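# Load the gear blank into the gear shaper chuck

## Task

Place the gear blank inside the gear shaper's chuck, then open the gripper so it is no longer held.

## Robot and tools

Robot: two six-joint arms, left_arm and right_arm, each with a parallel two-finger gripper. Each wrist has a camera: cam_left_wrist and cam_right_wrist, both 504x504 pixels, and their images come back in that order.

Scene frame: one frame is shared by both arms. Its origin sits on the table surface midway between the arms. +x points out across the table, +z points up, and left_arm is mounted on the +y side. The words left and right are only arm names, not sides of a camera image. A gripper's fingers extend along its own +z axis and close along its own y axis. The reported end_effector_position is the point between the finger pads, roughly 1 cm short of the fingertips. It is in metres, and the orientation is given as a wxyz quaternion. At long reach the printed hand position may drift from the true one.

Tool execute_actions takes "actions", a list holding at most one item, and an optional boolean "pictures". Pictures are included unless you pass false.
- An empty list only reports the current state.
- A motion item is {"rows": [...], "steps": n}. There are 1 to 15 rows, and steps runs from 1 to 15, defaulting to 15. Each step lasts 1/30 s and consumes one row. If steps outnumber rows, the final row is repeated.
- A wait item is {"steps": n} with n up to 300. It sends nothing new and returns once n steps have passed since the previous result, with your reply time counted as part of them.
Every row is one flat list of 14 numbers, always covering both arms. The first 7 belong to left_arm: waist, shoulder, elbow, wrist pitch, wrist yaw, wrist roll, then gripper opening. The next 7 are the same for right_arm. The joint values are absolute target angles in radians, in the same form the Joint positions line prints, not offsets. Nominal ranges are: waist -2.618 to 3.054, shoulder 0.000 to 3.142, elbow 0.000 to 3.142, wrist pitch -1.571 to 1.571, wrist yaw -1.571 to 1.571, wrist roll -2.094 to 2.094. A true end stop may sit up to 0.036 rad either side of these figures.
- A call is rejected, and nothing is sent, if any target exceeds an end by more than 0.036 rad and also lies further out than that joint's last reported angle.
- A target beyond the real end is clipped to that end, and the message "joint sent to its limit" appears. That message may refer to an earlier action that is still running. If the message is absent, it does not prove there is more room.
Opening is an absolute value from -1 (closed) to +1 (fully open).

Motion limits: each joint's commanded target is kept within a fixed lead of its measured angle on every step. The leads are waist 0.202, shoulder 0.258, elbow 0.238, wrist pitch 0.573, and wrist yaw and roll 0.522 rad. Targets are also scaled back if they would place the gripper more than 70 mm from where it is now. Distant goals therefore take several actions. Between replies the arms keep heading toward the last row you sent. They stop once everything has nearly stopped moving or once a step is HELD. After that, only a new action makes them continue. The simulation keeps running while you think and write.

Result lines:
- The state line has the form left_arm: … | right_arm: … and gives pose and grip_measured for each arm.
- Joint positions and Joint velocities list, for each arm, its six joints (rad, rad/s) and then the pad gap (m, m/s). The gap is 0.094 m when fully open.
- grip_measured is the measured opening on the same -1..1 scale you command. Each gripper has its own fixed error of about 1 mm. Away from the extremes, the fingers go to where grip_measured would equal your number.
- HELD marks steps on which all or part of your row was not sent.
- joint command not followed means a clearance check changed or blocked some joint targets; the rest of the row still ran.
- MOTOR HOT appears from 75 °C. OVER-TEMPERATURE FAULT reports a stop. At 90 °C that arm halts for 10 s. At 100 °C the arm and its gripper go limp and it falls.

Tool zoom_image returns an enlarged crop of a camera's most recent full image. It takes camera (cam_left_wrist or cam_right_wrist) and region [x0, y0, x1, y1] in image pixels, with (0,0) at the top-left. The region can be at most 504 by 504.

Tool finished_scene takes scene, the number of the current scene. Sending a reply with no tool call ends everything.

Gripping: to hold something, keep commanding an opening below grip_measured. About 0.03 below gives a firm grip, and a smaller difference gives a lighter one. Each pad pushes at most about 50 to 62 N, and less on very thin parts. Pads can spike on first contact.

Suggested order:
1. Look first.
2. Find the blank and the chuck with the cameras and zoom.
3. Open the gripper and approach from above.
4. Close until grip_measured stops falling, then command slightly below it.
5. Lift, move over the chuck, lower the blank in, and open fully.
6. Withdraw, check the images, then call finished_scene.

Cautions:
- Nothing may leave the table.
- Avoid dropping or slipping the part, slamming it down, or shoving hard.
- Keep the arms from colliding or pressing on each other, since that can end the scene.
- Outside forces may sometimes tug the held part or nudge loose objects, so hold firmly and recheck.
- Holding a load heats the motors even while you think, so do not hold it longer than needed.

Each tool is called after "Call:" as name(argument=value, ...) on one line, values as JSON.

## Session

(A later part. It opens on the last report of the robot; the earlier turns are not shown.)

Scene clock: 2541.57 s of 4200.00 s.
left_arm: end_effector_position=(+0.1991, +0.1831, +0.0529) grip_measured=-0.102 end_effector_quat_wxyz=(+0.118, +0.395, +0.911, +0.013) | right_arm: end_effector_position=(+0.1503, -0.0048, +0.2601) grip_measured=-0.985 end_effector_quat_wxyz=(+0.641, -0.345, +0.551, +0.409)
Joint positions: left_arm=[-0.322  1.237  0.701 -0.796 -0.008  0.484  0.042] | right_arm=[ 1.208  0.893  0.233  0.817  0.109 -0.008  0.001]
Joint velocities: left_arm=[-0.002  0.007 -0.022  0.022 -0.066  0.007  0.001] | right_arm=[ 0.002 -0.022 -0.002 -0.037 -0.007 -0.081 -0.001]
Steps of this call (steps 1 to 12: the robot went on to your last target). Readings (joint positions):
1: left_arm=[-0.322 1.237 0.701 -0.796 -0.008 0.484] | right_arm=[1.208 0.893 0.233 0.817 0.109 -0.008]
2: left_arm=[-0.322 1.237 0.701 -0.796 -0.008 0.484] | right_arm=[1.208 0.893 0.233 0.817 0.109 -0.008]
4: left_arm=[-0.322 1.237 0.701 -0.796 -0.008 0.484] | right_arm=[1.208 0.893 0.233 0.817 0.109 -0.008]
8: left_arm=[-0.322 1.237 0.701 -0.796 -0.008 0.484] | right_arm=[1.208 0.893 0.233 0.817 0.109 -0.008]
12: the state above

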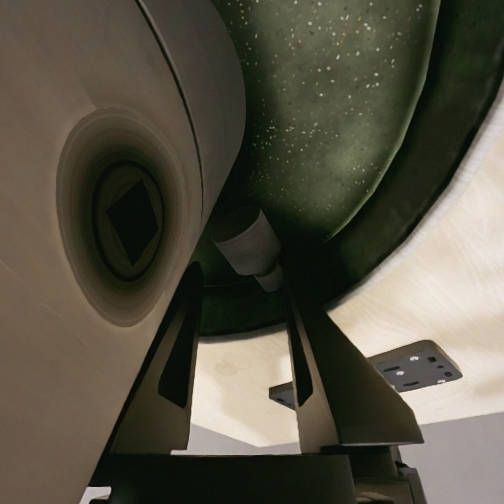

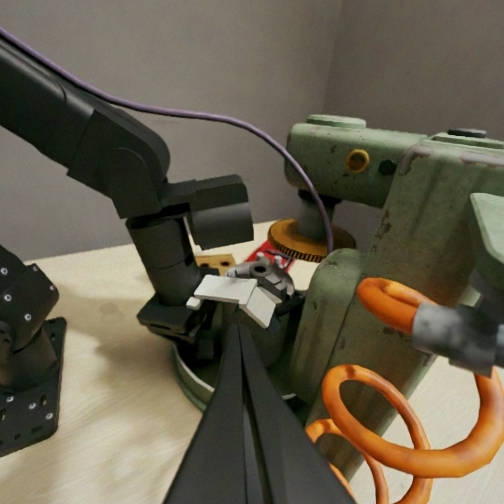

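Call:
execute_actions(actions=[{"rows":[[-0.315,1.25,0.66,-0.77,0,0.47,-0.12,1.2,0.87,0.23,0.83,0.105,0,-1],[-0.315,1.25,0.66,-0.77,0,0.47,-0.135,1.2,0.87,0.23,0.83,0.105,0,-1],[-0.315,1.25,0.66,-0.77,0,0.47,-0.15,1.2,0.87,0.23,0.83,0.105,0,-1],[-0.315,1.25,0.66,-0.77,0,0.47,-0.165,1.2,0.87,0.23,0.83,0.105,0,-1],[-0.315,1.25,0.66,-0.77,0,0.47,-0.18,1.2,0.87,0.23,0.83,0.105,0,-1],[-0.315,1.25,0.66,-0.77,0,0.47,-0.195,1.2,0.87,0.23,0.83,0.105,0,-1],[-0.315,1.25,0.66,-0.77,0,0.47,-0.21,1.2,0.87,0.23,0.83,0.105,0,-1],[-0.315,1.25,0.66,-0.77,0,0.47,-0.225,1.2,0.87,0.23,0.83,0.105,0,-1]],"steps":15}])

Scene clock: 2549.83 s of 4200.00 s.
left_arm: end_effector_position=(+0.1996, +0.1821, +0.0497) grip_measured=-0.223 end_effector_quat_wxyz=(+0.122, +0.395, +0.910, +0.011) | right_arm: end_effector_position=(+0.1503, -0.0048, +0.2601) grip_measured=-0.985 end_effector_quat_wxyz=(+0.641, -0.345, +0.551, +0.409)
Joint positions: left_arm=[-0.322  1.237  0.685 -0.772 -0.003  0.483  0.037] | right_arm=[ 1.208  0.893  0.233  0.817  0.109 -0.008  0.001]
Joint velocities: left_arm=[-0.012 -0.007 -0.012  0.007  0.022 -0.007 -0.   ] | right_arm=[ 0.007  0.002 -0.017  0.037  0.007  0.022  0.   ]
Steps of this call (steps 1 to 15: the robot went on to your last target; steps 16 to 90: nothing new was sent; then 4.77 s passed at rest; steps 91 to 105: all 15 steps of this action). Readings (joint positions):
91: left_arm=[-0.322 1.237 0.699 -0.794 -0.006 0.486] | right_arm=[1.208 0.893 0.233 0.817 0.109 -0.008]
92: left_arm=[-0.322 1.237 0.697 -0.790 -0.005 0.485] | right_arm=[1.208 0.893 0.233 0.817 0.109 -0.008]
94: left_arm=[-0.322 1.237 0.693 -0.783 -0.005 0.485] | right_arm=[1.208 0.893 0.233 0.817 0.109 -0.008]
98: left_arm=[-0.322 1.237 0.687 -0.774 -0.003 0.484] | right_arm=[1.208 0.893 0.233 0.817 0.109 -0.008]
105: the state above

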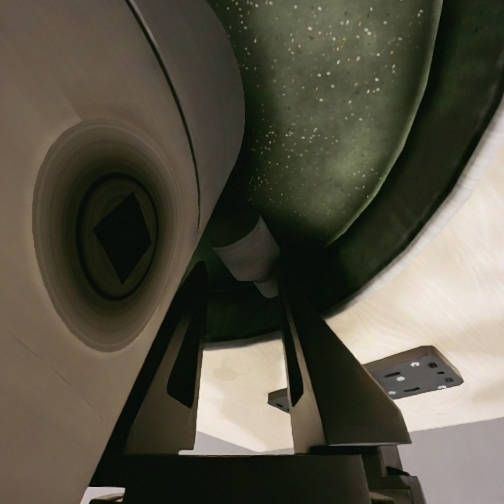

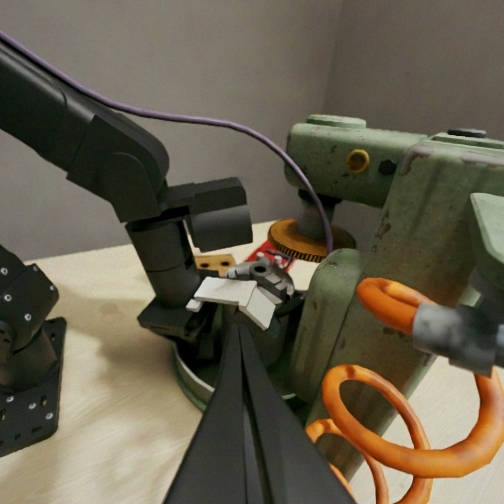

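Progress. Continue.

Call:
execute_actions(actions=[{"rows":[[-0.315,1.25,0.65,-0.76,0,0.47,-0.225,1.2,0.87,0.23,0.83,0.105,0,-1],[-0.315,1.25,0.64,-0.75,0,0.47,-0.225,1.2,0.87,0.23,0.83,0.105,0,-1],[-0.315,1.25,0.635,-0.74,0,0.47,-0.235,1.2,0.87,0.23,0.83,0.105,0,-1],[-0.315,1.25,0.635,-0.74,0,0.47,-0.245,1.2,0.87,0.23,0.83,0.105,0,-1],[-0.315,1.25,0.635,-0.74,0,0.47,-0.255,1.2,0.87,0.23,0.83,0.105,0,-1],[-0.315,1.25,0.635,-0.74,0,0.47,-0.265,1.2,0.87,0.23,0.83,0.105,0,-1],[-0.315,1.25,0.635,-0.74,0,0.47,-0.275,1.2,0.87,0.23,0.83,0.105,0,-1],[-0.315,1.25,0.635,-0.74,0,0.47,-0.285,1.2,0.87,0.23,0.83,0.105,0,-1],[-0.315,1.25,0.635,-0.74,0,0.47,-0.295,1.2,0.87,0.23,0.83,0.105,0,-1],[-0.315,1.25,0.635,-0.74,0,0.47,-0.305,1.2,0.87,0.23,0.83,0.105,0,-1]],"steps":15}])

Scene clock: 2560.47 s of 4200.00 s.
left_arm: end_effector_position=(+0.2016, +0.1808, +0.0458) grip_measured=-0.303 end_effector_quat_wxyz=(+0.131, +0.395, +0.909, +0.010) | right_arm: end_effector_position=(+0.1503, -0.0048, +0.2601) grip_measured=-0.985 end_effector_quat_wxyz=(+0.641, -0.345, +0.551, +0.409)
Joint positions: left_arm=[-0.322  1.237  0.665 -0.735 -0.     0.483  0.033] | right_arm=[ 1.208  0.893  0.233  0.817  0.109 -0.008  0.001]
Joint velocities: left_arm=[ 0.002  0.007  0.002 -0.066 -0.007  0.022 -0.001] | right_arm=[ 0.002 -0.007  0.017  0.066 -0.022 -0.11  -0.001]
Steps of this call (steps 1 to 15: the robot went on to your last target; steps 16 to 90: nothing new was sent; then 7.13 s passed at rest; steps 91 to 105: all 15 steps of this action). Readings (joint positions):
91: left_arm=[-0.322 1.237 0.685 -0.772 -0.003 0.483] | right_arm=[1.208 0.893 0.233 0.817 0.109 -0.008]
92: left_arm=[-0.322 1.237 0.682 -0.766 -0.003 0.483] | right_arm=[1.208 0.893 0.233 0.817 0.109 -0.008]
94: left_arm=[-0.322 1.237 0.675 -0.753 -0.002 0.483] | right_arm=[1.208 0.893 0.233 0.817 0.109 -0.008]
98: left_arm=[-0.322 1.237 0.669 -0.742 -0.001 0.483] | right_arm=[1.208 0.893 0.233 0.817 0.109 -0.008]
105: the state above

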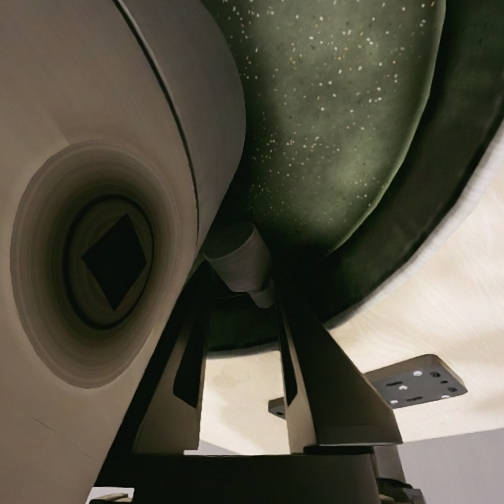

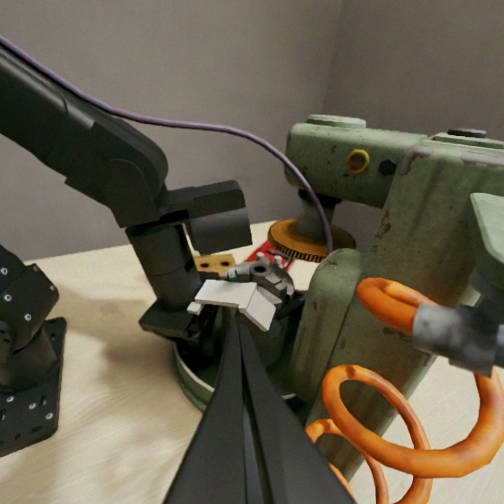

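Call:
execute_actions(actions=[{"rows":[[-0.315,1.25,0.625,-0.725,0,0.47,-0.305,1.2,0.87,0.23,0.83,0.105,0,-1],[-0.315,1.25,0.615,-0.715,0,0.47,-0.305,1.2,0.87,0.23,0.83,0.105,0,-1],[-0.315,1.25,0.61,-0.705,0,0.47,-0.31,1.2,0.87,0.23,0.83,0.105,0,-1],[-0.315,1.25,0.61,-0.705,0,0.47,-0.32,1.2,0.87,0.23,0.83,0.105,0,-1],[-0.315,1.25,0.61,-0.705,0,0.47,-0.33,1.2,0.87,0.23,0.83,0.105,0,-1],[-0.315,1.25,0.61,-0.705,0,0.47,-0.34,1.2,0.87,0.23,0.83,0.105,0,-1],[-0.315,1.25,0.61,-0.705,0,0.47,-0.35,1.2,0.87,0.23,0.83,0.105,0,-1],[-0.315,1.25,0.61,-0.705,0,0.47,-0.36,1.2,0.87,0.23,0.83,0.105,0,-1],[-0.315,1.25,0.61,-0.705,0,0.47,-0.37,1.2,0.87,0.23,0.83,0.105,0,-1],[-0.315,1.25,0.61,-0.705,0,0.47,-0.38,1.2,0.87,0.23,0.83,0.105,0,-1]],"steps":15}])

Scene clock: 2569.90 s of 4200.00 s.
left_arm: end_effector_position=(+0.2025, +0.1804, +0.0438) grip_measured=-0.374 end_effector_quat_wxyz=(+0.135, +0.395, +0.909, +0.010) | right_arm: end_effector_position=(+0.1503, -0.0048, +0.2601) grip_measured=-0.985 end_effector_quat_wxyz=(+0.641, -0.345, +0.551, +0.409)
Joint positions: left_arm=[-0.322  1.237  0.654 -0.717  0.     0.483  0.029] | right_arm=[ 1.208  0.893  0.233  0.817  0.109 -0.008  0.001]
Joint velocities: left_arm=[-0.007  0.002  0.002  0.007 -0.037  0.022 -0.002] | right_arm=[ 0.002  0.002 -0.007  0.007 -0.007  0.11  -0.001]
Steps of this call (steps 1 to 15: the robot went on to your last target; steps 16 to 90: nothing new was sent; then 5.93 s passed at rest; steps 91 to 105: all 15 steps of this action). Readings (joint positions):
91: left_arm=[-0.322 1.237 0.664 -0.734 -0.000 0.483] | right_arm=[1.208 0.893 0.233 0.817 0.109 -0.008]
92: left_arm=[-0.322 1.237 0.661 -0.729 -0.000 0.483] | right_arm=[1.208 0.893 0.233 0.817 0.109 -0.008]
94: left_arm=[-0.322 1.237 0.658 -0.724 -0.000 0.483] | right_arm=[1.208 0.893 0.233 0.817 0.109 -0.008]
98: left_arm=[-0.322 1.237 0.654 -0.718 0.000 0.483] | right_arm=[1.208 0.893 0.233 0.817 0.109 -0.008]
105: the state above

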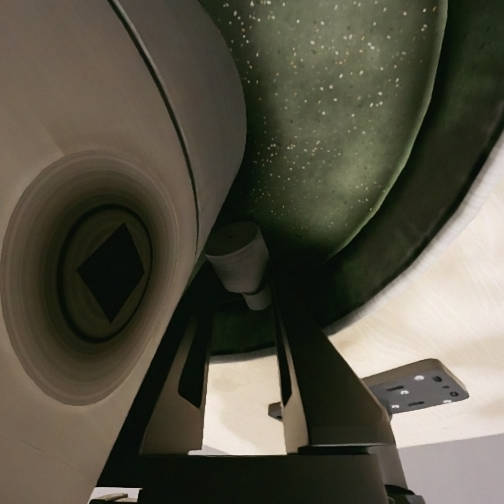

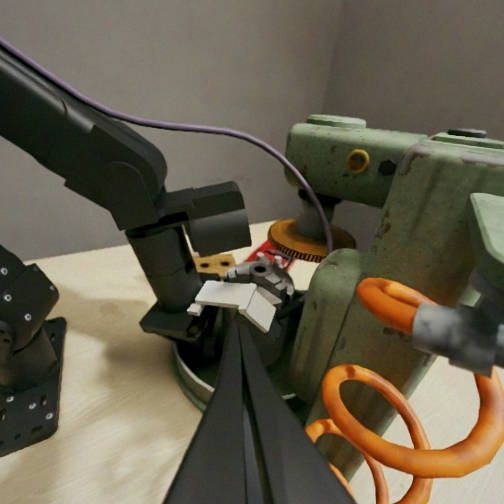

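Call:
execute_actions(actions=[{"rows":[[-0.315,1.25,0.63,-0.715,0,0.47,-0.39,1.2,0.87,0.23,0.83,0.105,0,-1],[-0.315,1.25,0.63,-0.715,0,0.47,-0.4,1.2,0.87,0.23,0.83,0.105,0,-1],[-0.315,1.25,0.63,-0.715,0,0.47,-0.41,1.2,0.87,0.23,0.83,0.105,0,-1],[-0.315,1.25,0.63,-0.715,0,0.47,-0.42,1.2,0.87,0.23,0.83,0.105,0,-1],[-0.315,1.25,0.63,-0.715,0,0.47,-0.42,1.2,0.87,0.23,0.83,0.105,0,-1],[-0.315,1.25,0.63,-0.715,0,0.47,-0.42,1.2,0.87,0.23,0.83,0.105,0,-1],[-0.315,1.25,0.63,-0.715,0,0.47,-0.42,1.2,0.87,0.23,0.83,0.105,0,-1],[-0.315,1.25,0.61,-0.7,0,0.47,-0.36,1.2,0.87,0.23,0.83,0.105,0,-1]],"steps":15}])

Scene clock: 2576.30 s of 4200.00 s.
left_arm: end_effector_position=(+0.2029, +0.1802, +0.0431) grip_measured=-0.361 end_effector_quat_wxyz=(+0.136, +0.395, +0.908, +0.010) | right_arm: end_effector_position=(+0.1503, -0.0048, +0.2601) grip_measured=-0.985 end_effector_quat_wxyz=(+0.641, -0.345, +0.551, +0.409)
Joint positions: left_arm=[-0.322  1.237  0.65  -0.709  0.     0.484  0.03 ] | right_arm=[ 1.208  0.893  0.233  0.817  0.109 -0.008  0.001]
Joint velocities: left_arm=[ 0.007  0.022 -0.007 -0.022  0.007 -0.007 -0.   ] | right_arm=[ 0.032 -0.007  0.002 -0.007 -0.007 -0.007 -0.   ]
Steps of this call (steps 1 to 15: the robot went on to your last target; steps 16 to 90: nothing new was sent; then 2.90 s passed at rest; steps 91 to 105: all 15 steps of this action). Readings (joint positions):
91: left_arm=[-0.322 1.237 0.654 -0.717 0.000 0.483] | right_arm=[1.208 0.893 0.233 0.817 0.109 -0.008]
92: left_arm=[-0.322 1.237 0.654 -0.717 0.000 0.483] | right_arm=[1.208 0.893 0.233 0.817 0.109 -0.008]
94: left_arm=[-0.322 1.237 0.654 -0.717 0.000 0.483] | right_arm=[1.208 0.893 0.233 0.817 0.109 -0.008]
98: left_arm=[-0.322 1.237 0.654 -0.716 0.000 0.483] | right_arm=[1.208 0.893 0.233 0.817 0.109 -0.008]
105: the state above

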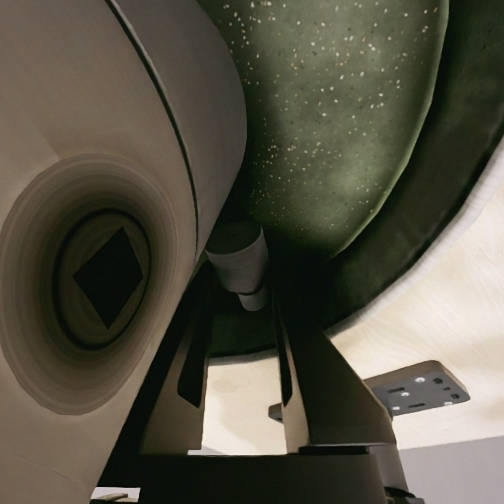

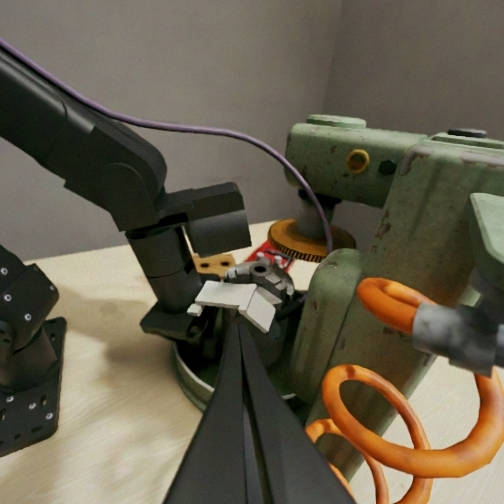

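Call:
execute_actions(actions=[{"rows":[[-0.315,1.25,0.61,-0.7,0,0.47,-0.38,1.2,0.87,0.23,0.83,0.105,0,-1],[-0.315,1.25,0.61,-0.7,0,0.47,-0.39,1.2,0.87,0.23,0.83,0.105,0,-1],[-0.315,1.25,0.61,-0.7,0,0.47,-0.4,1.2,0.87,0.23,0.83,0.105,0,-1],[-0.315,1.25,0.61,-0.7,0,0.47,-0.41,1.2,0.87,0.23,0.83,0.105,0,-1],[-0.315,1.25,0.61,-0.7,0,0.47,-0.42,1.2,0.87,0.23,0.83,0.105,0,-1],[-0.315,1.25,0.61,-0.7,0,0.47,-0.43,1.2,0.87,0.23,0.83,0.105,0,-1],[-0.315,1.25,0.61,-0.7,0,0.47,-0.44,1.2,0.87,0.23,0.83,0.105,0,-1],[-0.315,1.25,0.61,-0.7,0,0.47,-0.45,1.2,0.87,0.23,0.83,0.105,0,-1],[-0.315,1.25,0.61,-0.7,0,0.47,-0.46,1.2,0.87,0.23,0.83,0.105,0,-1],[-0.315,1.25,0.61,-0.7,0,0.47,-0.47,1.2,0.87,0.23,0.83,0.105,0,-1]],"steps":15}])

Scene clock: 2584.90 s of 4200.00 s.
left_arm: end_effector_position=(+0.2030, +0.1802, +0.0431) grip_measured=-0.426 end_effector_quat_wxyz=(+0.137, +0.395, +0.908, +0.010) | right_arm: end_effector_position=(+0.1503, -0.0048, +0.2601) grip_measured=-0.985 end_effector_quat_wxyz=(+0.641, -0.345, +0.551, +0.409)
Joint positions: left_arm=[-0.322  1.237  0.65  -0.709  0.     0.484  0.027] | right_arm=[ 1.208  0.893  0.233  0.817  0.109 -0.008  0.001]
Joint velocities: left_arm=[-0.012  0.002 -0.002 -0.095  0.037 -0.066 -0.   ] | right_arm=[-0.007  0.002 -0.012  0.007 -0.022  0.081  0.   ]
Steps of this call (steps 1 to 15: the robot went on to your last target; steps 16 to 90: nothing new was sent; then 5.10 s passed at rest; steps 91 to 105: all 15 steps of this action). Readings (joint positions):
91: left_arm=[-0.322 1.237 0.650 -0.709 0.000 0.484] | right_arm=[1.208 0.893 0.233 0.817 0.109 -0.008]
92: left_arm=[-0.322 1.237 0.650 -0.709 0.000 0.484] | right_arm=[1.208 0.893 0.233 0.817 0.109 -0.008]
94: left_arm=[-0.322 1.237 0.650 -0.709 0.000 0.484] | right_arm=[1.208 0.893 0.233 0.817 0.109 -0.008]
98: left_arm=[-0.322 1.237 0.650 -0.709 0.000 0.484] | right_arm=[1.208 0.893 0.233 0.817 0.109 -0.008]
105: the state above

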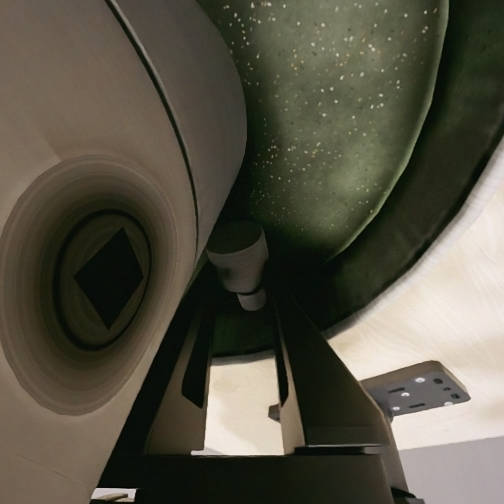

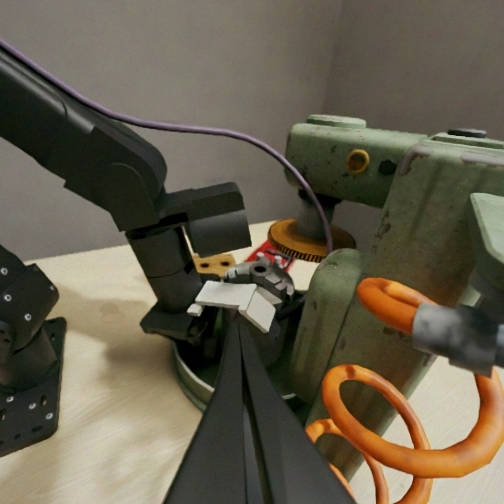

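Call:
execute_actions(actions=[{"rows":[[-0.315,1.24,0.65,-0.71,0,0.49,-0.47,1.2,0.87,0.23,0.83,0.105,0,-1],[-0.315,1.24,0.67,-0.72,0,0.49,-0.47,1.2,0.87,0.23,0.83,0.105,0,-1],[-0.315,1.24,0.676,-0.73,0,0.49,-0.47,1.2,0.87,0.23,0.83,0.105,0,-1],[-0.315,1.24,0.682,-0.74,0,0.49,-0.47,1.2,0.87,0.23,0.83,0.105,0,-1],[-0.315,1.24,0.688,-0.75,0,0.49,-0.47,1.2,0.87,0.23,0.83,0.105,0,-1],[-0.315,1.24,0.694,-0.76,0,0.49,-0.47,1.2,0.87,0.23,0.83,0.105,0,-1],[-0.315,1.24,0.70,-0.77,0,0.49,-0.47,1.2,0.87,0.23,0.83,0.105,0,-1],[-0.315,1.24,0.706,-0.78,0,0.49,-0.47,1.2,0.87,0.23,0.83,0.105,0,-1],[-0.315,1.24,0.712,-0.79,0,0.49,-0.47,1.2,0.87,0.23,0.83,0.105,0,-1],[-0.315,1.24,0.718,-0.8,0,0.49,-0.47,1.2,0.87,0.23,0.83,0.105,0,-1],[-0.315,1.24,0.724,-0.81,0,0.49,-0.47,1.2,0.87,0.23,0.83,0.105,0,-1],[-0.315,1.24,0.73,-0.82,0,0.49,-0.47,1.2,0.87,0.23,0.83,0.105,0,-1]],"steps":15}])

Scene clock: 2595.83 s of 4200.00 s.
left_arm: end_effector_position=(+0.2010, +0.1815, +0.0536) grip_measured=-0.468 end_effector_quat_wxyz=(+0.123, +0.398, +0.909, +0.011) | right_arm: end_effector_position=(+0.1503, -0.0048, +0.2601) grip_measured=-0.985 end_effector_quat_wxyz=(+0.641, -0.345, +0.551, +0.409)
Joint positions: left_arm=[-0.322  1.237  0.701 -0.787 -0.003  0.49   0.025] | right_arm=[ 1.208  0.893  0.233  0.817  0.109 -0.008  0.001]
Joint velocities: left_arm=[-0.002 -0.012  0.051 -0.007 -0.007 -0.022  0.002] | right_arm=[ 0.017 -0.002  0.007  0.007 -0.007 -0.037 -0.   ]
Steps of this call (steps 1 to 15: the robot went on to your last target; steps 16 to 90: nothing new was sent; then 7.43 s passed at rest; steps 91 to 105: all 15 steps of this action). Readings (joint positions):
91: left_arm=[-0.322 1.237 0.650 -0.709 0.000 0.485] | right_arm=[1.208 0.893 0.233 0.817 0.109 -0.008]
92: left_arm=[-0.322 1.237 0.650 -0.709 0.000 0.485] | right_arm=[1.208 0.893 0.233 0.817 0.109 -0.008]
94: left_arm=[-0.322 1.237 0.654 -0.714 -0.001 0.488] | right_arm=[1.208 0.893 0.233 0.817 0.109 -0.008]
98: left_arm=[-0.322 1.237 0.670 -0.738 -0.003 0.490] | right_arm=[1.208 0.893 0.233 0.817 0.109 -0.008]
105: the state above

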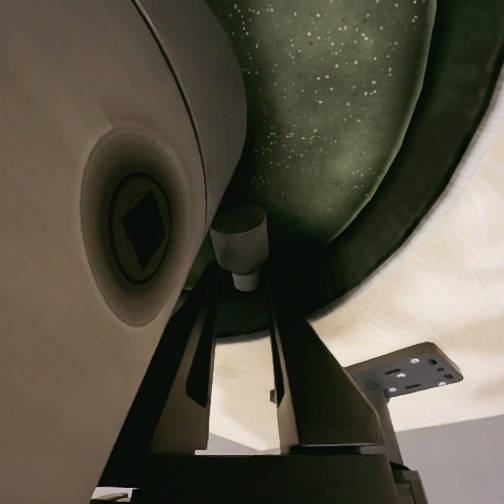

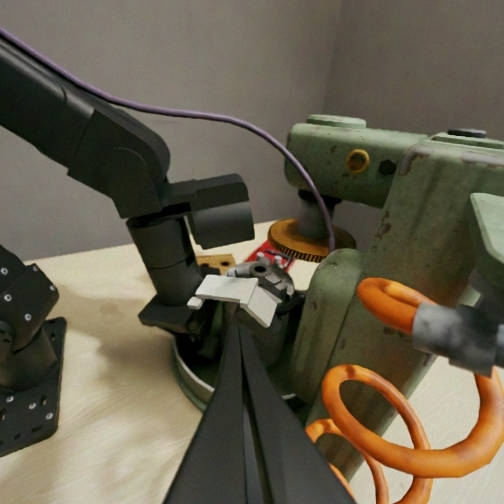

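Call:
execute_actions(actions=[{"rows":[[-0.31,1.24,0.73,-0.83,0,0.49,-0.5,1.2,0.87,0.23,0.83,0.105,0,-1],[-0.305,1.24,0.73,-0.84,0,0.49,-0.53,1.2,0.87,0.23,0.83,0.105,0,-1],[-0.3,1.24,0.73,-0.85,0,0.49,-0.56,1.2,0.87,0.23,0.83,0.105,0,-1],[-0.296,1.24,0.73,-0.85,0,0.49,-0.56,1.2,0.87,0.23,0.83,0.105,0,-1]],"steps":15}])

Scene clock: 2602.60 s of 4200.00 s.
left_arm: end_effector_position=(+0.1916, +0.1869, +0.0515) grip_measured=-0.558 end_effector_quat_wxyz=(+0.101, +0.396, +0.913, +0.007) | right_arm: end_effector_position=(+0.1503, -0.0048, +0.2601) grip_measured=-0.985 end_effector_quat_wxyz=(+0.641, -0.345, +0.551, +0.409)
Joint positions: left_arm=[-0.308  1.237  0.703 -0.832  0.004  0.496  0.021] | right_arm=[ 1.208  0.893  0.233  0.817  0.109 -0.008  0.001]
Joint velocities: left_arm=[-0.012  0.007  0.012 -0.007 -0.007 -0.022  0.001] | right_arm=[ 0.012 -0.012  0.002  0.007  0.051  0.007 -0.001]
Steps of this call (steps 1 to 30: the robot went on to your last target; steps 31 to 90: nothing new was sent; then 3.27 s passed at rest; steps 91 to 105: all 15 steps of this action). Readings (joint positions):
91: left_arm=[-0.322 1.237 0.703 -0.806 -0.003 0.490] | right_arm=[1.208 0.893 0.233 0.817 0.109 -0.008]
92: left_arm=[-0.319 1.237 0.703 -0.809 -0.003 0.490] | right_arm=[1.208 0.893 0.233 0.817 0.109 -0.008]
94: left_arm=[-0.313 1.237 0.703 -0.817 0.000 0.493] | right_arm=[1.208 0.893 0.233 0.817 0.109 -0.008]
98: left_arm=[-0.309 1.237 0.703 -0.828 0.003 0.496] | right_arm=[1.208 0.893 0.233 0.817 0.109 -0.008]
105: the state above

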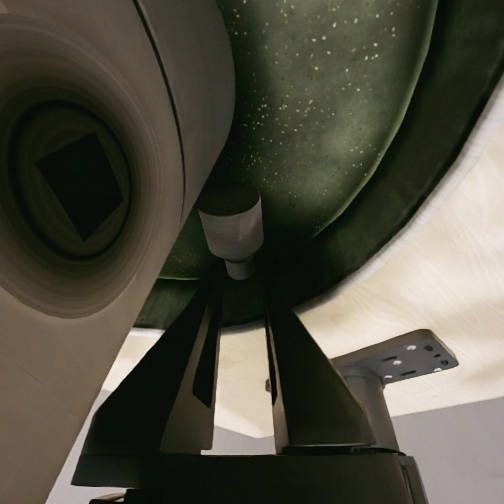

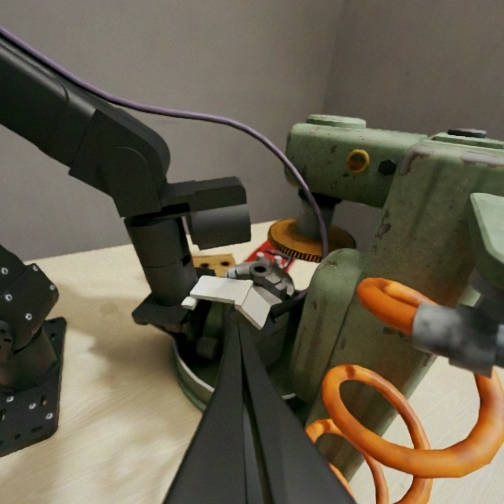

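Call:
execute_actions(actions=[{"rows":[[-0.296,1.24,0.69,-0.83,0,0.52,-0.56,1.2,0.87,0.23,0.83,0.105,0,-1],[-0.296,1.24,0.682,-0.82,0,0.53,-0.56,1.2,0.87,0.23,0.83,0.105,0,-1],[-0.296,1.24,0.676,-0.812,0,0.53,-0.56,1.2,0.87,0.23,0.83,0.105,0,-1],[-0.296,1.24,0.67,-0.804,0,0.53,-0.56,1.2,0.87,0.23,0.83,0.105,0,-1],[-0.296,1.24,0.664,-0.796,0,0.53,-0.56,1.2,0.87,0.23,0.83,0.105,0,-1],[-0.296,1.24,0.658,-0.788,0,0.53,-0.56,1.2,0.87,0.23,0.83,0.105,0,-1],[-0.296,1.24,0.652,-0.78,0,0.53,-0.56,1.2,0.87,0.23,0.83,0.105,0,-1],[-0.296,1.24,0.646,-0.772,0,0.53,-0.56,1.2,0.87,0.23,0.83,0.105,0,-1],[-0.296,1.24,0.64,-0.766,0,0.53,-0.56,1.2,0.87,0.23,0.83,0.105,0,-1],[-0.296,1.24,0.634,-0.762,0,0.53,-0.56,1.2,0.87,0.23,0.83,0.105,0,-1],[-0.296,1.24,0.63,-0.762,0,0.53,-0.56,1.2,0.87,0.23,0.83,0.105,0,-1]],"steps":15}], pictures=false)

Call:
execute_actions(actions=[{"steps":10}])

Scene clock: 2614.47 s of 4200.00 s.
left_arm: end_effector_position=(+0.1976, +0.1877, +0.0450) grip_measured=-0.558 end_effector_quat_wxyz=(+0.117, +0.409, +0.905, +0.015) | right_arm: end_effector_position=(+0.1503, -0.0048, +0.2601) grip_measured=-0.985 end_effector_quat_wxyz=(+0.641, -0.345, +0.551, +0.409)
Joint positions: left_arm=[-0.303  1.237  0.668 -0.764 -0.005  0.533  0.021] | right_arm=[ 1.208  0.893  0.233  0.817  0.109 -0.008  0.001]
Joint velocities: left_arm=[-0.002 -0.012 -0.002  0.081 -0.081  0.022  0.002] | right_arm=[-0.017 -0.012  0.007  0.022  0.037 -0.022 -0.001]
Steps of this call (steps 1 to 15: the robot went on to your last target; steps 16 to 90: nothing new was sent; then 8.37 s passed at rest; steps 91 to 105: all 15 steps of this action). Readings (joint positions):
91: left_arm=[-0.307 1.237 0.703 -0.832 0.004 0.499] | right_arm=[1.208 0.893 0.233 0.817 0.109 -0.008]
92: left_arm=[-0.306 1.237 0.703 -0.832 0.004 0.504] | right_arm=[1.208 0.893 0.233 0.817 0.109 -0.008]
94: left_arm=[-0.304 1.237 0.703 -0.828 0.004 0.512] | right_arm=[1.208 0.893 0.233 0.817 0.109 -0.008]
98: left_arm=[-0.303 1.237 0.685 -0.798 0.001 0.520] | right_arm=[1.208 0.893 0.233 0.817 0.109 -0.008]
105: the state above

Scene clock: 2614.80 s of 4200.00 s.
left_arm: end_effector_position=(+0.1977, +0.1877, +0.0450) grip_measured=-0.558 end_effector_quat_wxyz=(+0.118, +0.409, +0.905, +0.015) | right_arm: end_effector_position=(+0.1503, -0.0048, +0.2601) grip_measured=-0.985 end_effector_quat_wxyz=(+0.641, -0.345, +0.551, +0.409)
Joint positions: left_arm=[-0.303  1.237  0.668 -0.764 -0.005  0.533  0.021] | right_arm=[ 1.208  0.893  0.233  0.817  0.109 -0.008  0.001]
Joint velocities: left_arm=[-0.012 -0.007 -0.012 -0.022 -0.007  0.007  0.001] | right_arm=[-0.002  0.007 -0.012 -0.007 -0.066  0.007 -0.001]
Steps of this call (steps 1 to 10: the robot went on to your last target). Readings (joint positions):
1: left_arm=[-0.303 1.237 0.668 -0.764 -0.005 0.533] | right_arm=[1.208 0.893 0.233 0.817 0.109 -0.008]
2: left_arm=[-0.303 1.237 0.668 -0.764 -0.005 0.533] | right_arm=[1.208 0.893 0.233 0.817 0.109 -0.008]
4: left_arm=[-0.303 1.237 0.668 -0.764 -0.005 0.533] | right_arm=[1.208 0.893 0.233 0.817 0.109 -0.008]
8: left_arm=[-0.303 1.237 0.668 -0.764 -0.005 0.533] | right_arm=[1.208 0.893 0.233 0.817 0.109 -0.008]
10: the state above

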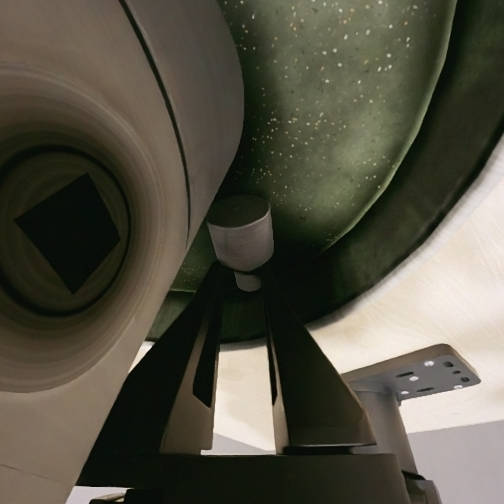

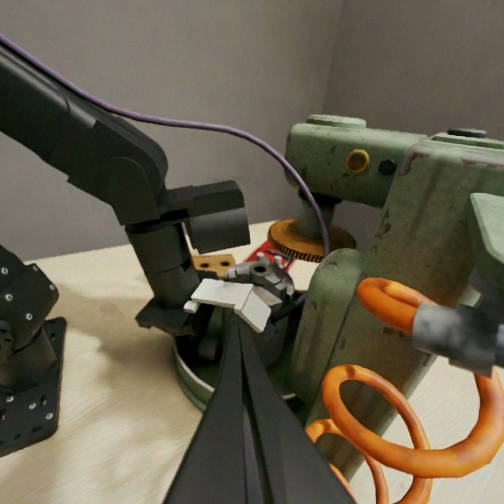

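Call:
execute_actions(actions=[{"rows":[[-0.296,1.24,0.64,-0.765,0,0.53,-0.6,1.2,0.87,0.23,0.83,0.105,0,-1],[-0.296,1.24,0.64,-0.765,0,0.53,-0.63,1.2,0.87,0.23,0.83,0.105,0,-1],[-0.296,1.24,0.64,-0.765,0,0.53,-0.65,1.2,0.87,0.23,0.83,0.105,0,-1],[-0.296,1.24,0.64,-0.765,0,0.56,-0.66,1.2,0.87,0.23,0.83,0.105,0,-1],[-0.296,1.24,0.64,-0.765,0,0.59,-0.66,1.2,0.87,0.23,0.83,0.105,0,-1],[-0.296,1.24,0.64,-0.765,0,0.62,-0.66,1.2,0.87,0.23,0.83,0.105,0,-1],[-0.296,1.24,0.64,-0.765,0,0.65,-0.66,1.2,0.87,0.23,0.83,0.105,0,-1],[-0.296,1.24,0.64,-0.765,0,0.68,-0.66,1.2,0.87,0.23,0.83,0.105,0,-1],[-0.296,1.24,0.64,-0.765,0,0.71,-0.66,1.2,0.87,0.23,0.83,0.105,0,-1],[-0.296,1.24,0.64,-0.765,0,0.74,-0.66,1.2,0.87,0.23,0.83,0.105,0,-1],[-0.296,1.24,0.64,-0.765,0,0.77,-0.66,1.2,0.87,0.23,0.83,0.105,0,-1],[-0.296,1.24,0.64,-0.765,0,0.8,-0.66,1.2,0.87,0.23,0.83,0.105,0,-1]],"steps":15}], pictures=false)

Call:
execute_actions(actions=[{"steps":12}])

Scene clock: 2629.90 s of 4200.00 s.
left_arm: end_effector_position=(+0.1978, +0.1881, +0.0450) grip_measured=-0.658 end_effector_quat_wxyz=(+0.115, +0.500, +0.858, +0.028) | right_arm: end_effector_position=(+0.1503, -0.0048, +0.2601) grip_measured=-0.985 end_effector_quat_wxyz=(+0.641, -0.345, +0.551, +0.409)
Joint positions: left_arm=[-0.303  1.237  0.668 -0.764 -0.006  0.739  0.016] | right_arm=[ 1.208  0.893  0.233  0.817  0.109 -0.008  0.001]
Joint velocities: left_arm=[-0.002 -0.012  0.007 -0.11   0.022  0.286 -0.001] | right_arm=[-0.012  0.002  0.012 -0.037 -0.007 -0.125 -0.001]
Steps of this call (steps 1 to 15: the robot went on to your last target; steps 16 to 90: nothing new was sent; then 11.60 s passed at rest; steps 91 to 105: all 15 steps of this action). Readings (joint positions):
91: left_arm=[-0.303 1.237 0.668 -0.764 -0.006 0.534] | right_arm=[1.208 0.893 0.233 0.817 0.109 -0.008]
92: left_arm=[-0.303 1.237 0.668 -0.764 -0.006 0.534] | right_arm=[1.208 0.893 0.233 0.817 0.109 -0.008]
94: left_arm=[-0.303 1.237 0.668 -0.763 -0.006 0.537] | right_arm=[1.208 0.893 0.233 0.817 0.109 -0.008]
98: left_arm=[-0.303 1.237 0.668 -0.763 -0.006 0.594] | right_arm=[1.208 0.893 0.233 0.817 0.109 -0.008]
105: the state above

Scene clock: 2630.30 s of 4200.00 s.
left_arm: end_effector_position=(+0.1975, +0.1892, +0.0449) grip_measured=-0.659 end_effector_quat_wxyz=(+0.114, +0.510, +0.852, +0.029) | right_arm: end_effector_position=(+0.1503, -0.0048, +0.2601) grip_measured=-0.985 end_effector_quat_wxyz=(+0.641, -0.345, +0.551, +0.409)
Joint positions: left_arm=[-0.298  1.237  0.668 -0.766 -0.006  0.766  0.016] | right_arm=[ 1.208  0.893  0.233  0.817  0.109 -0.008  0.001]
Joint velocities: left_arm=[-0.007  0.002 -0.017 -0.051 -0.022 -0.022  0.   ] | right_arm=[ 0.007 -0.007 -0.007 -0.007 -0.051 -0.037 -0.001]
Steps of this call (steps 1 to 12: the robot went on to your last target). Readings (joint positions):
1: left_arm=[-0.302 1.237 0.668 -0.765 -0.006 0.748] | right_arm=[1.208 0.893 0.233 0.817 0.109 -0.008]
2: left_arm=[-0.301 1.237 0.668 -0.766 -0.006 0.754] | right_arm=[1.208 0.893 0.233 0.817 0.109 -0.008]
4: left_arm=[-0.300 1.237 0.668 -0.766 -0.006 0.761] | right_arm=[1.208 0.893 0.233 0.817 0.109 -0.008]
8: left_arm=[-0.298 1.237 0.668 -0.766 -0.006 0.765] | right_arm=[1.208 0.893 0.233 0.817 0.109 -0.008]
12: the state above

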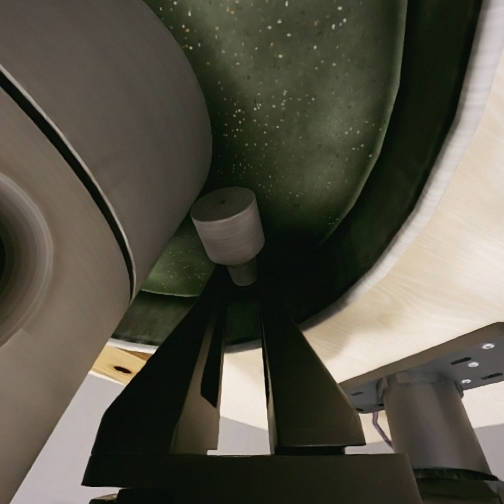

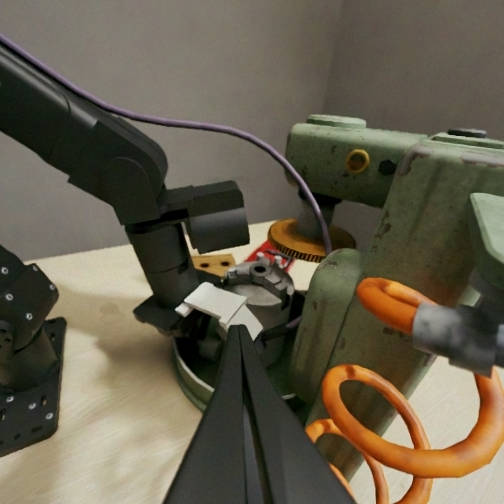

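Call:
execute_actions(actions=[{"rows":[[-0.296,1.25,0.62,-0.755,0,0.7,-0.66,1.2,0.87,0.23,0.83,0.105,0,-1],[-0.296,1.25,0.61,-0.745,0,0.66,-0.66,1.2,0.87,0.23,0.83,0.105,0,-1],[-0.296,1.25,0.6,-0.735,0,0.63,-0.66,1.2,0.87,0.23,0.83,0.105,0,-1]],"steps":15}])

Scene clock: 2635.57 s of 4200.00 s.
left_arm: end_effector_position=(+0.2008, +0.1894, +0.0410) grip_measured=-0.659 end_effector_quat_wxyz=(+0.124, +0.462, +0.878, +0.028) | right_arm: end_effector_position=(+0.1503, -0.0048, +0.2601) grip_measured=-0.985 end_effector_quat_wxyz=(+0.641, -0.345, +0.551, +0.409)
Joint positions: left_arm=[-0.298  1.237  0.646 -0.725 -0.013  0.657  0.016] | right_arm=[ 1.208  0.893  0.233  0.817  0.109 -0.008  0.001]
Joint velocities: left_arm=[-0.007  0.017  0.002  0.022 -0.037 -0.081 -0.001] | right_arm=[-0.002 -0.017  0.007  0.007  0.051  0.037  0.001]
Steps of this call (steps 1 to 30: the robot went on to your last target; steps 31 to 90: nothing new was sent; then 1.77 s passed at rest; steps 91 to 105: all 15 steps of this action). Readings (joint positions):
91: left_arm=[-0.298 1.237 0.665 -0.764 -0.006 0.757] | right_arm=[1.208 0.893 0.233 0.817 0.109 -0.008]
92: left_arm=[-0.298 1.237 0.661 -0.754 -0.006 0.740] | right_arm=[1.208 0.893 0.233 0.817 0.109 -0.008]
94: left_arm=[-0.298 1.237 0.650 -0.732 -0.008 0.704] | right_arm=[1.208 0.893 0.233 0.817 0.109 -0.008]
98: left_arm=[-0.298 1.237 0.646 -0.725 -0.013 0.670] | right_arm=[1.208 0.893 0.233 0.817 0.109 -0.008]
105: the state above

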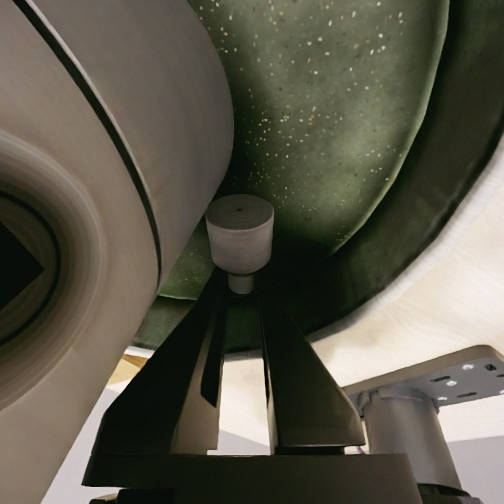

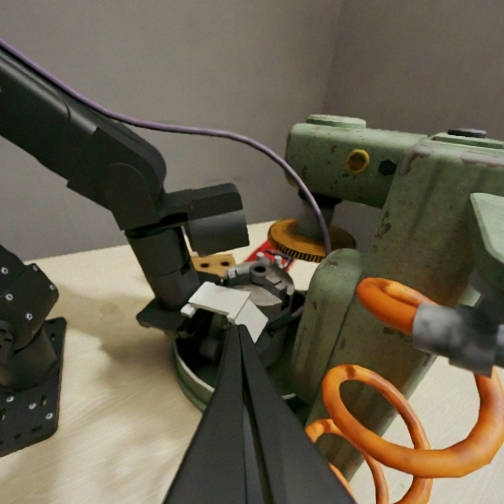

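Lower at z .041, aligned. A bit more forward/down, then close.

Call:
execute_actions(actions=[{"rows":[[-0.296,1.25,0.595,-0.71,0,0.655,-0.66,1.2,0.87,0.23,0.83,0.105,0,-1],[-0.296,1.25,0.59,-0.7,0,0.655,-0.66,1.2,0.87,0.23,0.83,0.105,0,-1],[-0.296,1.25,0.59,-0.69,0,0.655,-0.66,1.2,0.87,0.23,0.83,0.105,0,-1],[-0.296,1.25,0.59,-0.69,0,0.655,-0.66,1.2,0.87,0.23,0.83,0.105,0,-1],[-0.296,1.25,0.59,-0.69,0,0.655,-0.66,1.2,0.87,0.23,0.83,0.105,0,-1],[-0.296,1.25,0.59,-0.69,0,0.655,-0.66,1.2,0.87,0.23,0.83,0.105,0,-1],[-0.296,1.25,0.59,-0.69,0,0.655,-0.67,1.2,0.87,0.23,0.83,0.105,0,-1],[-0.296,1.25,0.59,-0.69,0,0.655,-0.68,1.2,0.87,0.23,0.83,0.105,0,-1],[-0.296,1.25,0.59,-0.69,0,0.655,-0.7,1.2,0.87,0.23,0.83,0.105,0,-1],[-0.296,1.25,0.59,-0.69,0,0.655,-0.72,1.2,0.87,0.23,0.83,0.105,0,-1],[-0.296,1.25,0.59,-0.69,0,0.655,-0.75,1.2,0.87,0.23,0.83,0.105,0,-1]],"steps":15}])

Scene clock: 2644.53 s of 4200.00 s.
left_arm: end_effector_position=(+0.2007, +0.1894, +0.0407) grip_measured=-0.722 end_effector_quat_wxyz=(+0.124, +0.463, +0.877, +0.028) | right_arm: end_effector_position=(+0.1503, -0.0048, +0.2601) grip_measured=-0.985 end_effector_quat_wxyz=(+0.641, -0.345, +0.551, +0.409)
Joint positions: left_arm=[-0.298  1.237  0.645 -0.723 -0.013  0.66   0.013] | right_arm=[ 1.208  0.893  0.233  0.817  0.109 -0.008  0.001]
Joint velocities: left_arm=[ 0.022  0.007  0.007  0.066  0.037 -0.022  0.   ] | right_arm=[-0.012 -0.017 -0.002 -0.022 -0.022  0.007  0.   ]
Steps of this call (steps 1 to 15: the robot went on to your last target; steps 16 to 90: nothing new was sent; then 5.47 s passed at rest; steps 91 to 105: all 15 steps of this action). Readings (joint positions):
91: left_arm=[-0.298 1.237 0.646 -0.724 -0.013 0.657] | right_arm=[1.208 0.893 0.233 0.817 0.109 -0.008]
92: left_arm=[-0.298 1.237 0.646 -0.724 -0.013 0.659] | right_arm=[1.208 0.893 0.233 0.817 0.109 -0.008]
94: left_arm=[-0.298 1.237 0.646 -0.724 -0.013 0.659] | right_arm=[1.208 0.893 0.233 0.817 0.109 -0.008]
98: left_arm=[-0.298 1.237 0.645 -0.723 -0.013 0.659] | right_arm=[1.208 0.893 0.233 0.817 0.109 -0.008]
105: the state above

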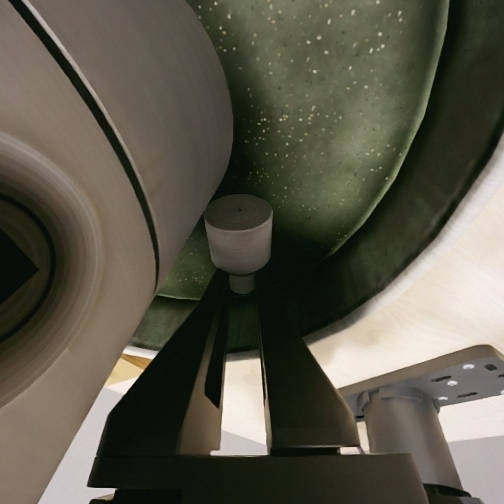

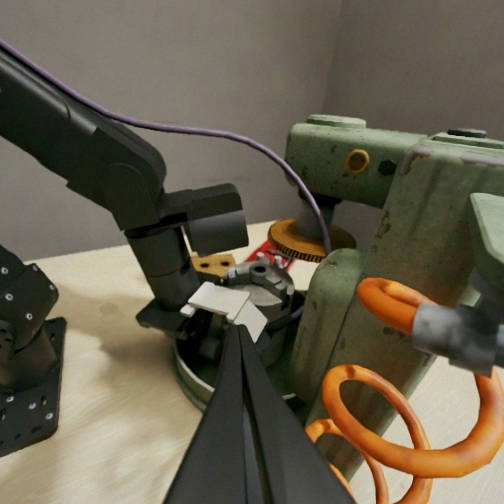

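Call:
execute_actions(actions=[{"rows":[[-0.296,1.24,0.64,-0.725,0,0.655,-0.76,1.2,0.87,0.23,0.83,0.105,0,-1],[-0.296,1.24,0.665,-0.735,0,0.655,-0.76,1.2,0.87,0.23,0.83,0.105,0,-1],[-0.296,1.24,0.67,-0.744,0,0.655,-0.76,1.2,0.87,0.23,0.83,0.105,0,-1],[-0.296,1.24,0.675,-0.753,0,0.655,-0.76,1.2,0.87,0.23,0.83,0.105,0,-1],[-0.296,1.24,0.68,-0.762,0,0.655,-0.76,1.2,0.87,0.23,0.83,0.105,0,-1],[-0.296,1.24,0.685,-0.771,0,0.655,-0.76,1.2,0.87,0.23,0.83,0.105,0,-1],[-0.296,1.24,0.69,-0.78,0,0.655,-0.76,1.2,0.87,0.23,0.83,0.105,0,-1],[-0.296,1.24,0.695,-0.788,0,0.655,-0.76,1.2,0.87,0.23,0.83,0.105,0,-1],[-0.296,1.24,0.70,-0.796,0,0.655,-0.76,1.2,0.87,0.23,0.83,0.105,0,-1],[-0.296,1.24,0.705,-0.804,0,0.655,-0.76,1.2,0.87,0.23,0.83,0.105,0,-1],[-0.296,1.24,0.71,-0.81,0,0.655,-0.76,1.2,0.87,0.23,0.83,0.105,0,-1],[-0.296,1.24,0.715,-0.815,0,0.655,-0.76,1.2,0.87,0.23,0.83,0.105,0,-1],[-0.296,1.24,0.72,-0.82,0,0.655,-0.76,1.2,0.87,0.23,0.83,0.105,0,-1]],"steps":15}])

Scene clock: 2657.43 s of 4200.00 s.
left_arm: end_effector_position=(+0.1958, +0.1909, +0.0477) grip_measured=-0.722 end_effector_quat_wxyz=(+0.107, +0.464, +0.879, +0.025) | right_arm: end_effector_position=(+0.1503, -0.0048, +0.2601) grip_measured=-0.985 end_effector_quat_wxyz=(+0.641, -0.345, +0.551, +0.409)
Joint positions: left_arm=[-0.298  1.237  0.683 -0.796 -0.013  0.66   0.013] | right_arm=[ 1.208  0.893  0.233  0.817  0.109 -0.008  0.001]
Joint velocities: left_arm=[-0.012 -0.002  0.066 -0.11   0.051 -0.037  0.   ] | right_arm=[ 0.002 -0.007  0.002 -0.022 -0.022 -0.022 -0.002]
Steps of this call (steps 1 to 15: the robot went on to your last target; steps 16 to 90: nothing new was sent; then 9.40 s passed at rest; steps 91 to 105: all 15 steps of this action). Readings (joint positions):
91: left_arm=[-0.298 1.237 0.645 -0.724 -0.013 0.660] | right_arm=[1.208 0.893 0.233 0.817 0.109 -0.008]
92: left_arm=[-0.298 1.237 0.647 -0.726 -0.013 0.660] | right_arm=[1.208 0.893 0.233 0.817 0.109 -0.008]
94: left_arm=[-0.298 1.237 0.648 -0.727 -0.013 0.660] | right_arm=[1.208 0.893 0.233 0.817 0.109 -0.008]
98: left_arm=[-0.298 1.237 0.655 -0.743 -0.013 0.660] | right_arm=[1.208 0.893 0.233 0.817 0.109 -0.008]
105: the state above

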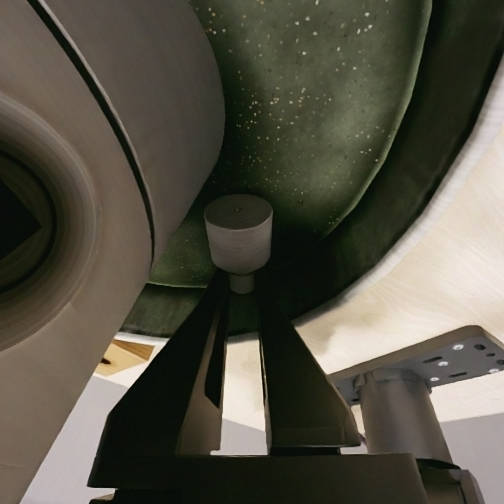

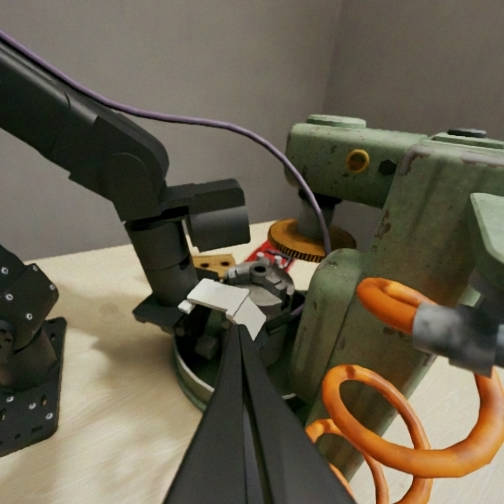

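Held. Lift further, gently.

Call:
execute_actions(actions=[{"rows":[[-0.296,1.24,0.728,-0.828,0,0.655,-0.76,1.2,0.87,0.23,0.83,0.105,0,-1],[-0.296,1.24,0.736,-0.837,0,0.655,-0.76,1.2,0.87,0.23,0.83,0.105,0,-1],[-0.296,1.24,0.744,-0.846,0,0.655,-0.76,1.2,0.87,0.23,0.83,0.105,0,-1],[-0.296,1.24,0.752,-0.855,0,0.655,-0.76,1.2,0.87,0.23,0.83,0.105,0,-1],[-0.296,1.24,0.76,-0.864,0,0.655,-0.76,1.2,0.87,0.23,0.83,0.105,0,-1],[-0.296,1.24,0.768,-0.873,0,0.655,-0.76,1.2,0.87,0.23,0.83,0.105,0,-1],[-0.296,1.24,0.776,-0.882,0,0.655,-0.76,1.2,0.87,0.23,0.83,0.105,0,-1],[-0.296,1.24,0.784,-0.891,0,0.655,-0.76,1.2,0.87,0.23,0.83,0.105,0,-1],[-0.296,1.24,0.792,-0.9,0,0.655,-0.76,1.2,0.87,0.23,0.83,0.105,0,-1],[-0.296,1.24,0.8,-0.909,0,0.655,-0.76,1.2,0.87,0.23,0.83,0.105,0,-1],[-0.296,1.24,0.808,-0.918,0,0.655,-0.76,1.2,0.87,0.23,0.83,0.105,0,-1],[-0.296,1.24,0.816,-0.927,0,0.655,-0.76,1.2,0.87,0.23,0.83,0.105,0,-1],[-0.296,1.24,0.824,-0.936,0,0.655,-0.76,1.2,0.87,0.23,0.83,0.105,0,-1],[-0.296,1.24,0.832,-0.946,0,0.655,-0.76,1.2,0.87,0.23,0.83,0.105,0,-1],[-0.296,1.24,0.84,-0.956,0,0.655,-0.76,1.2,0.87,0.23,0.83,0.105,0,-1]],"steps":15}], pictures=false)

Call:
execute_actions(actions=[{"rows":[[-0.296,1.24,0.848,-0.966,0,0.655,-0.76,1.2,0.87,0.23,0.83,0.105,0,-1],[-0.296,1.24,0.856,-0.976,0,0.655,-0.76,1.2,0.87,0.23,0.83,0.105,0,-1],[-0.296,1.24,0.864,-0.986,0,0.655,-0.76,1.2,0.87,0.23,0.83,0.105,0,-1],[-0.296,1.24,0.872,-0.996,0,0.655,-0.76,1.2,0.87,0.23,0.83,0.105,0,-1],[-0.296,1.24,0.88,-1.006,0,0.655,-0.76,1.2,0.87,0.23,0.83,0.105,0,-1],[-0.296,1.24,0.888,-1.016,0,0.655,-0.76,1.2,0.87,0.23,0.83,0.105,0,-1],[-0.296,1.24,0.896,-1.026,0,0.655,-0.76,1.2,0.87,0.23,0.83,0.105,0,-1],[-0.296,1.24,0.904,-1.036,0,0.655,-0.76,1.2,0.87,0.23,0.83,0.105,0,-1],[-0.296,1.24,0.912,-1.046,0,0.655,-0.76,1.2,0.87,0.23,0.83,0.105,0,-1],[-0.296,1.24,0.92,-1.056,0,0.655,-0.76,1.2,0.87,0.23,0.83,0.105,0,-1],[-0.296,1.24,0.928,-1.066,0,0.655,-0.76,1.2,0.87,0.23,0.83,0.105,0,-1],[-0.296,1.24,0.936,-1.076,0,0.655,-0.76,1.2,0.87,0.23,0.83,0.105,0,-1],[-0.296,1.24,0.944,-1.086,0,0.655,-0.76,1.2,0.87,0.23,0.83,0.105,0,-1],[-0.296,1.24,0.952,-1.096,0,0.655,-0.76,1.2,0.87,0.23,0.83,0.105,0,-1],[-0.296,1.24,0.96,-1.106,0,0.655,-0.76,1.2,0.87,0.23,0.83,0.105,0,-1]],"steps":15}], pictures=false)

Call:
execute_actions(actions=[{"steps":12}])

Scene clock: 2678.93 s of 4200.00 s.
left_arm: end_effector_position=(+0.2005, +0.1893, +0.0738) grip_measured=-0.722 end_effector_quat_wxyz=(+0.103, +0.464, +0.879, +0.024) | right_arm: end_effector_position=(+0.1503, -0.0048, +0.2601) grip_measured=-0.985 end_effector_quat_wxyz=(+0.641, -0.345, +0.551, +0.409)
Joint positions: left_arm=[-0.298  1.237  0.792 -0.913 -0.012  0.66   0.013] | right_arm=[ 1.208  0.893  0.233  0.817  0.109 -0.008  0.001]
Joint velocities: left_arm=[-0.012 -0.012  0.222 -0.271  0.007 -0.037 -0.   ] | right_arm=[ 0.002  0.002  0.002 -0.022 -0.007  0.037 -0.001]
Steps of this call (steps 1 to 30: the robot went on to your last target; steps 31 to 90: nothing new was sent; then 18.00 s passed at rest; steps 91 to 105: all 15 steps of this action). Readings (joint positions):
91: left_arm=[-0.298 1.237 0.686 -0.806 -0.013 0.660] | right_arm=[1.208 0.893 0.233 0.817 0.109 -0.008]
92: left_arm=[-0.298 1.237 0.688 -0.809 -0.013 0.660] | right_arm=[1.208 0.893 0.233 0.817 0.109 -0.008]
94: left_arm=[-0.298 1.237 0.700 -0.826 -0.013 0.660] | right_arm=[1.208 0.893 0.233 0.817 0.109 -0.008]
98: left_arm=[-0.298 1.237 0.735 -0.855 -0.013 0.660] | right_arm=[1.208 0.893 0.233 0.817 0.109 -0.008]
105: the state above

Scene clock: 2679.43 s of 4200.00 s.
left_arm: end_effector_position=(+0.1986, +0.1898, +0.1024) grip_measured=-0.722 end_effector_quat_wxyz=(+0.091, +0.465, +0.880, +0.022) | right_arm: end_effector_position=(+0.1503, -0.0048, +0.2601) grip_measured=-0.985 end_effector_quat_wxyz=(+0.641, -0.345, +0.551, +0.409)
Joint positions: left_arm=[-0.298  1.237  0.912 -1.059 -0.012  0.66   0.013] | right_arm=[ 1.208  0.893  0.233  0.817  0.109 -0.008  0.001]
Joint velocities: left_arm=[-0.007  0.007  0.217 -0.359  0.051 -0.022 -0.   ] | right_arm=[ 0.007  0.002 -0.022 -0.037  0.037  0.007 -0.001]
Steps of this call (steps 1 to 15: all 15 steps of this action). Readings (joint positions):
1: left_arm=[-0.298 1.237 0.799 -0.922 -0.012 0.660] | right_arm=[1.208 0.893 0.233 0.817 0.109 -0.008]
2: left_arm=[-0.298 1.237 0.807 -0.932 -0.012 0.660] | right_arm=[1.208 0.893 0.233 0.817 0.109 -0.008]
4: left_arm=[-0.298 1.237 0.823 -0.951 -0.012 0.660] | right_arm=[1.208 0.893 0.233 0.817 0.109 -0.008]
8: left_arm=[-0.298 1.237 0.856 -0.990 -0.012 0.660] | right_arm=[1.208 0.893 0.233 0.817 0.109 -0.008]
15: the state above

Scene clock: 2679.83 s of 4200.00 s.
left_arm: end_effector_position=(+0.1936, +0.1915, +0.1053) grip_measured=-0.722 end_effector_quat_wxyz=(+0.080, +0.465, +0.881, +0.020) | right_arm: end_effector_position=(+0.1503, -0.0048, +0.2601) grip_measured=-0.985 end_effector_quat_wxyz=(+0.641, -0.345, +0.551, +0.409)
Joint positions: left_arm=[-0.298  1.237  0.927 -1.097 -0.012  0.66   0.013] | right_arm=[ 1.208  0.893  0.233  0.817  0.109 -0.008  0.001]
Joint velocities: left_arm=[-0.012 -0.012 -0.002 -0.037 -0.007 -0.007 -0.002] | right_arm=[-0.017 -0.012 -0.012 -0.007 -0.022 -0.037 -0.   ]
Steps of this call (steps 1 to 12: the robot went on to your last target). Readings (joint positions):
1: left_arm=[-0.298 1.237 0.918 -1.067 -0.012 0.660] | right_arm=[1.208 0.893 0.233 0.817 0.109 -0.008]
2: left_arm=[-0.298 1.237 0.923 -1.072 -0.012 0.660] | right_arm=[1.208 0.893 0.233 0.817 0.109 -0.008]
4: left_arm=[-0.298 1.237 0.927 -1.080 -0.012 0.660] | right_arm=[1.208 0.893 0.233 0.817 0.109 -0.008]
8: left_arm=[-0.298 1.237 0.927 -1.092 -0.012 0.660] | right_arm=[1.208 0.893 0.233 0.817 0.109 -0.008]
12: the state above

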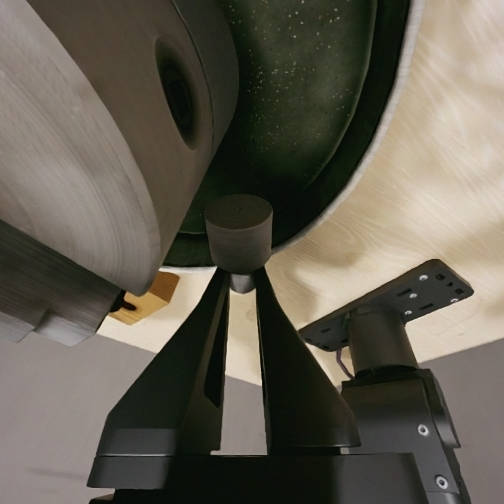

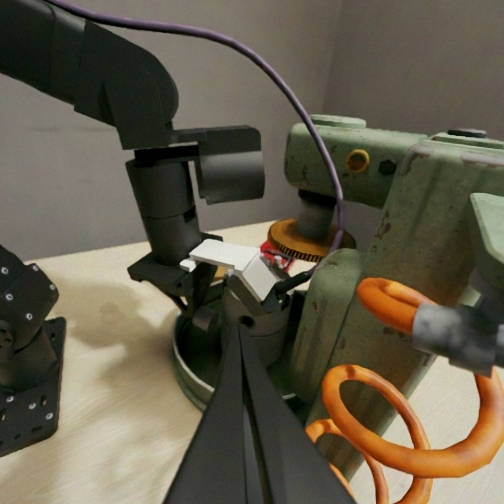

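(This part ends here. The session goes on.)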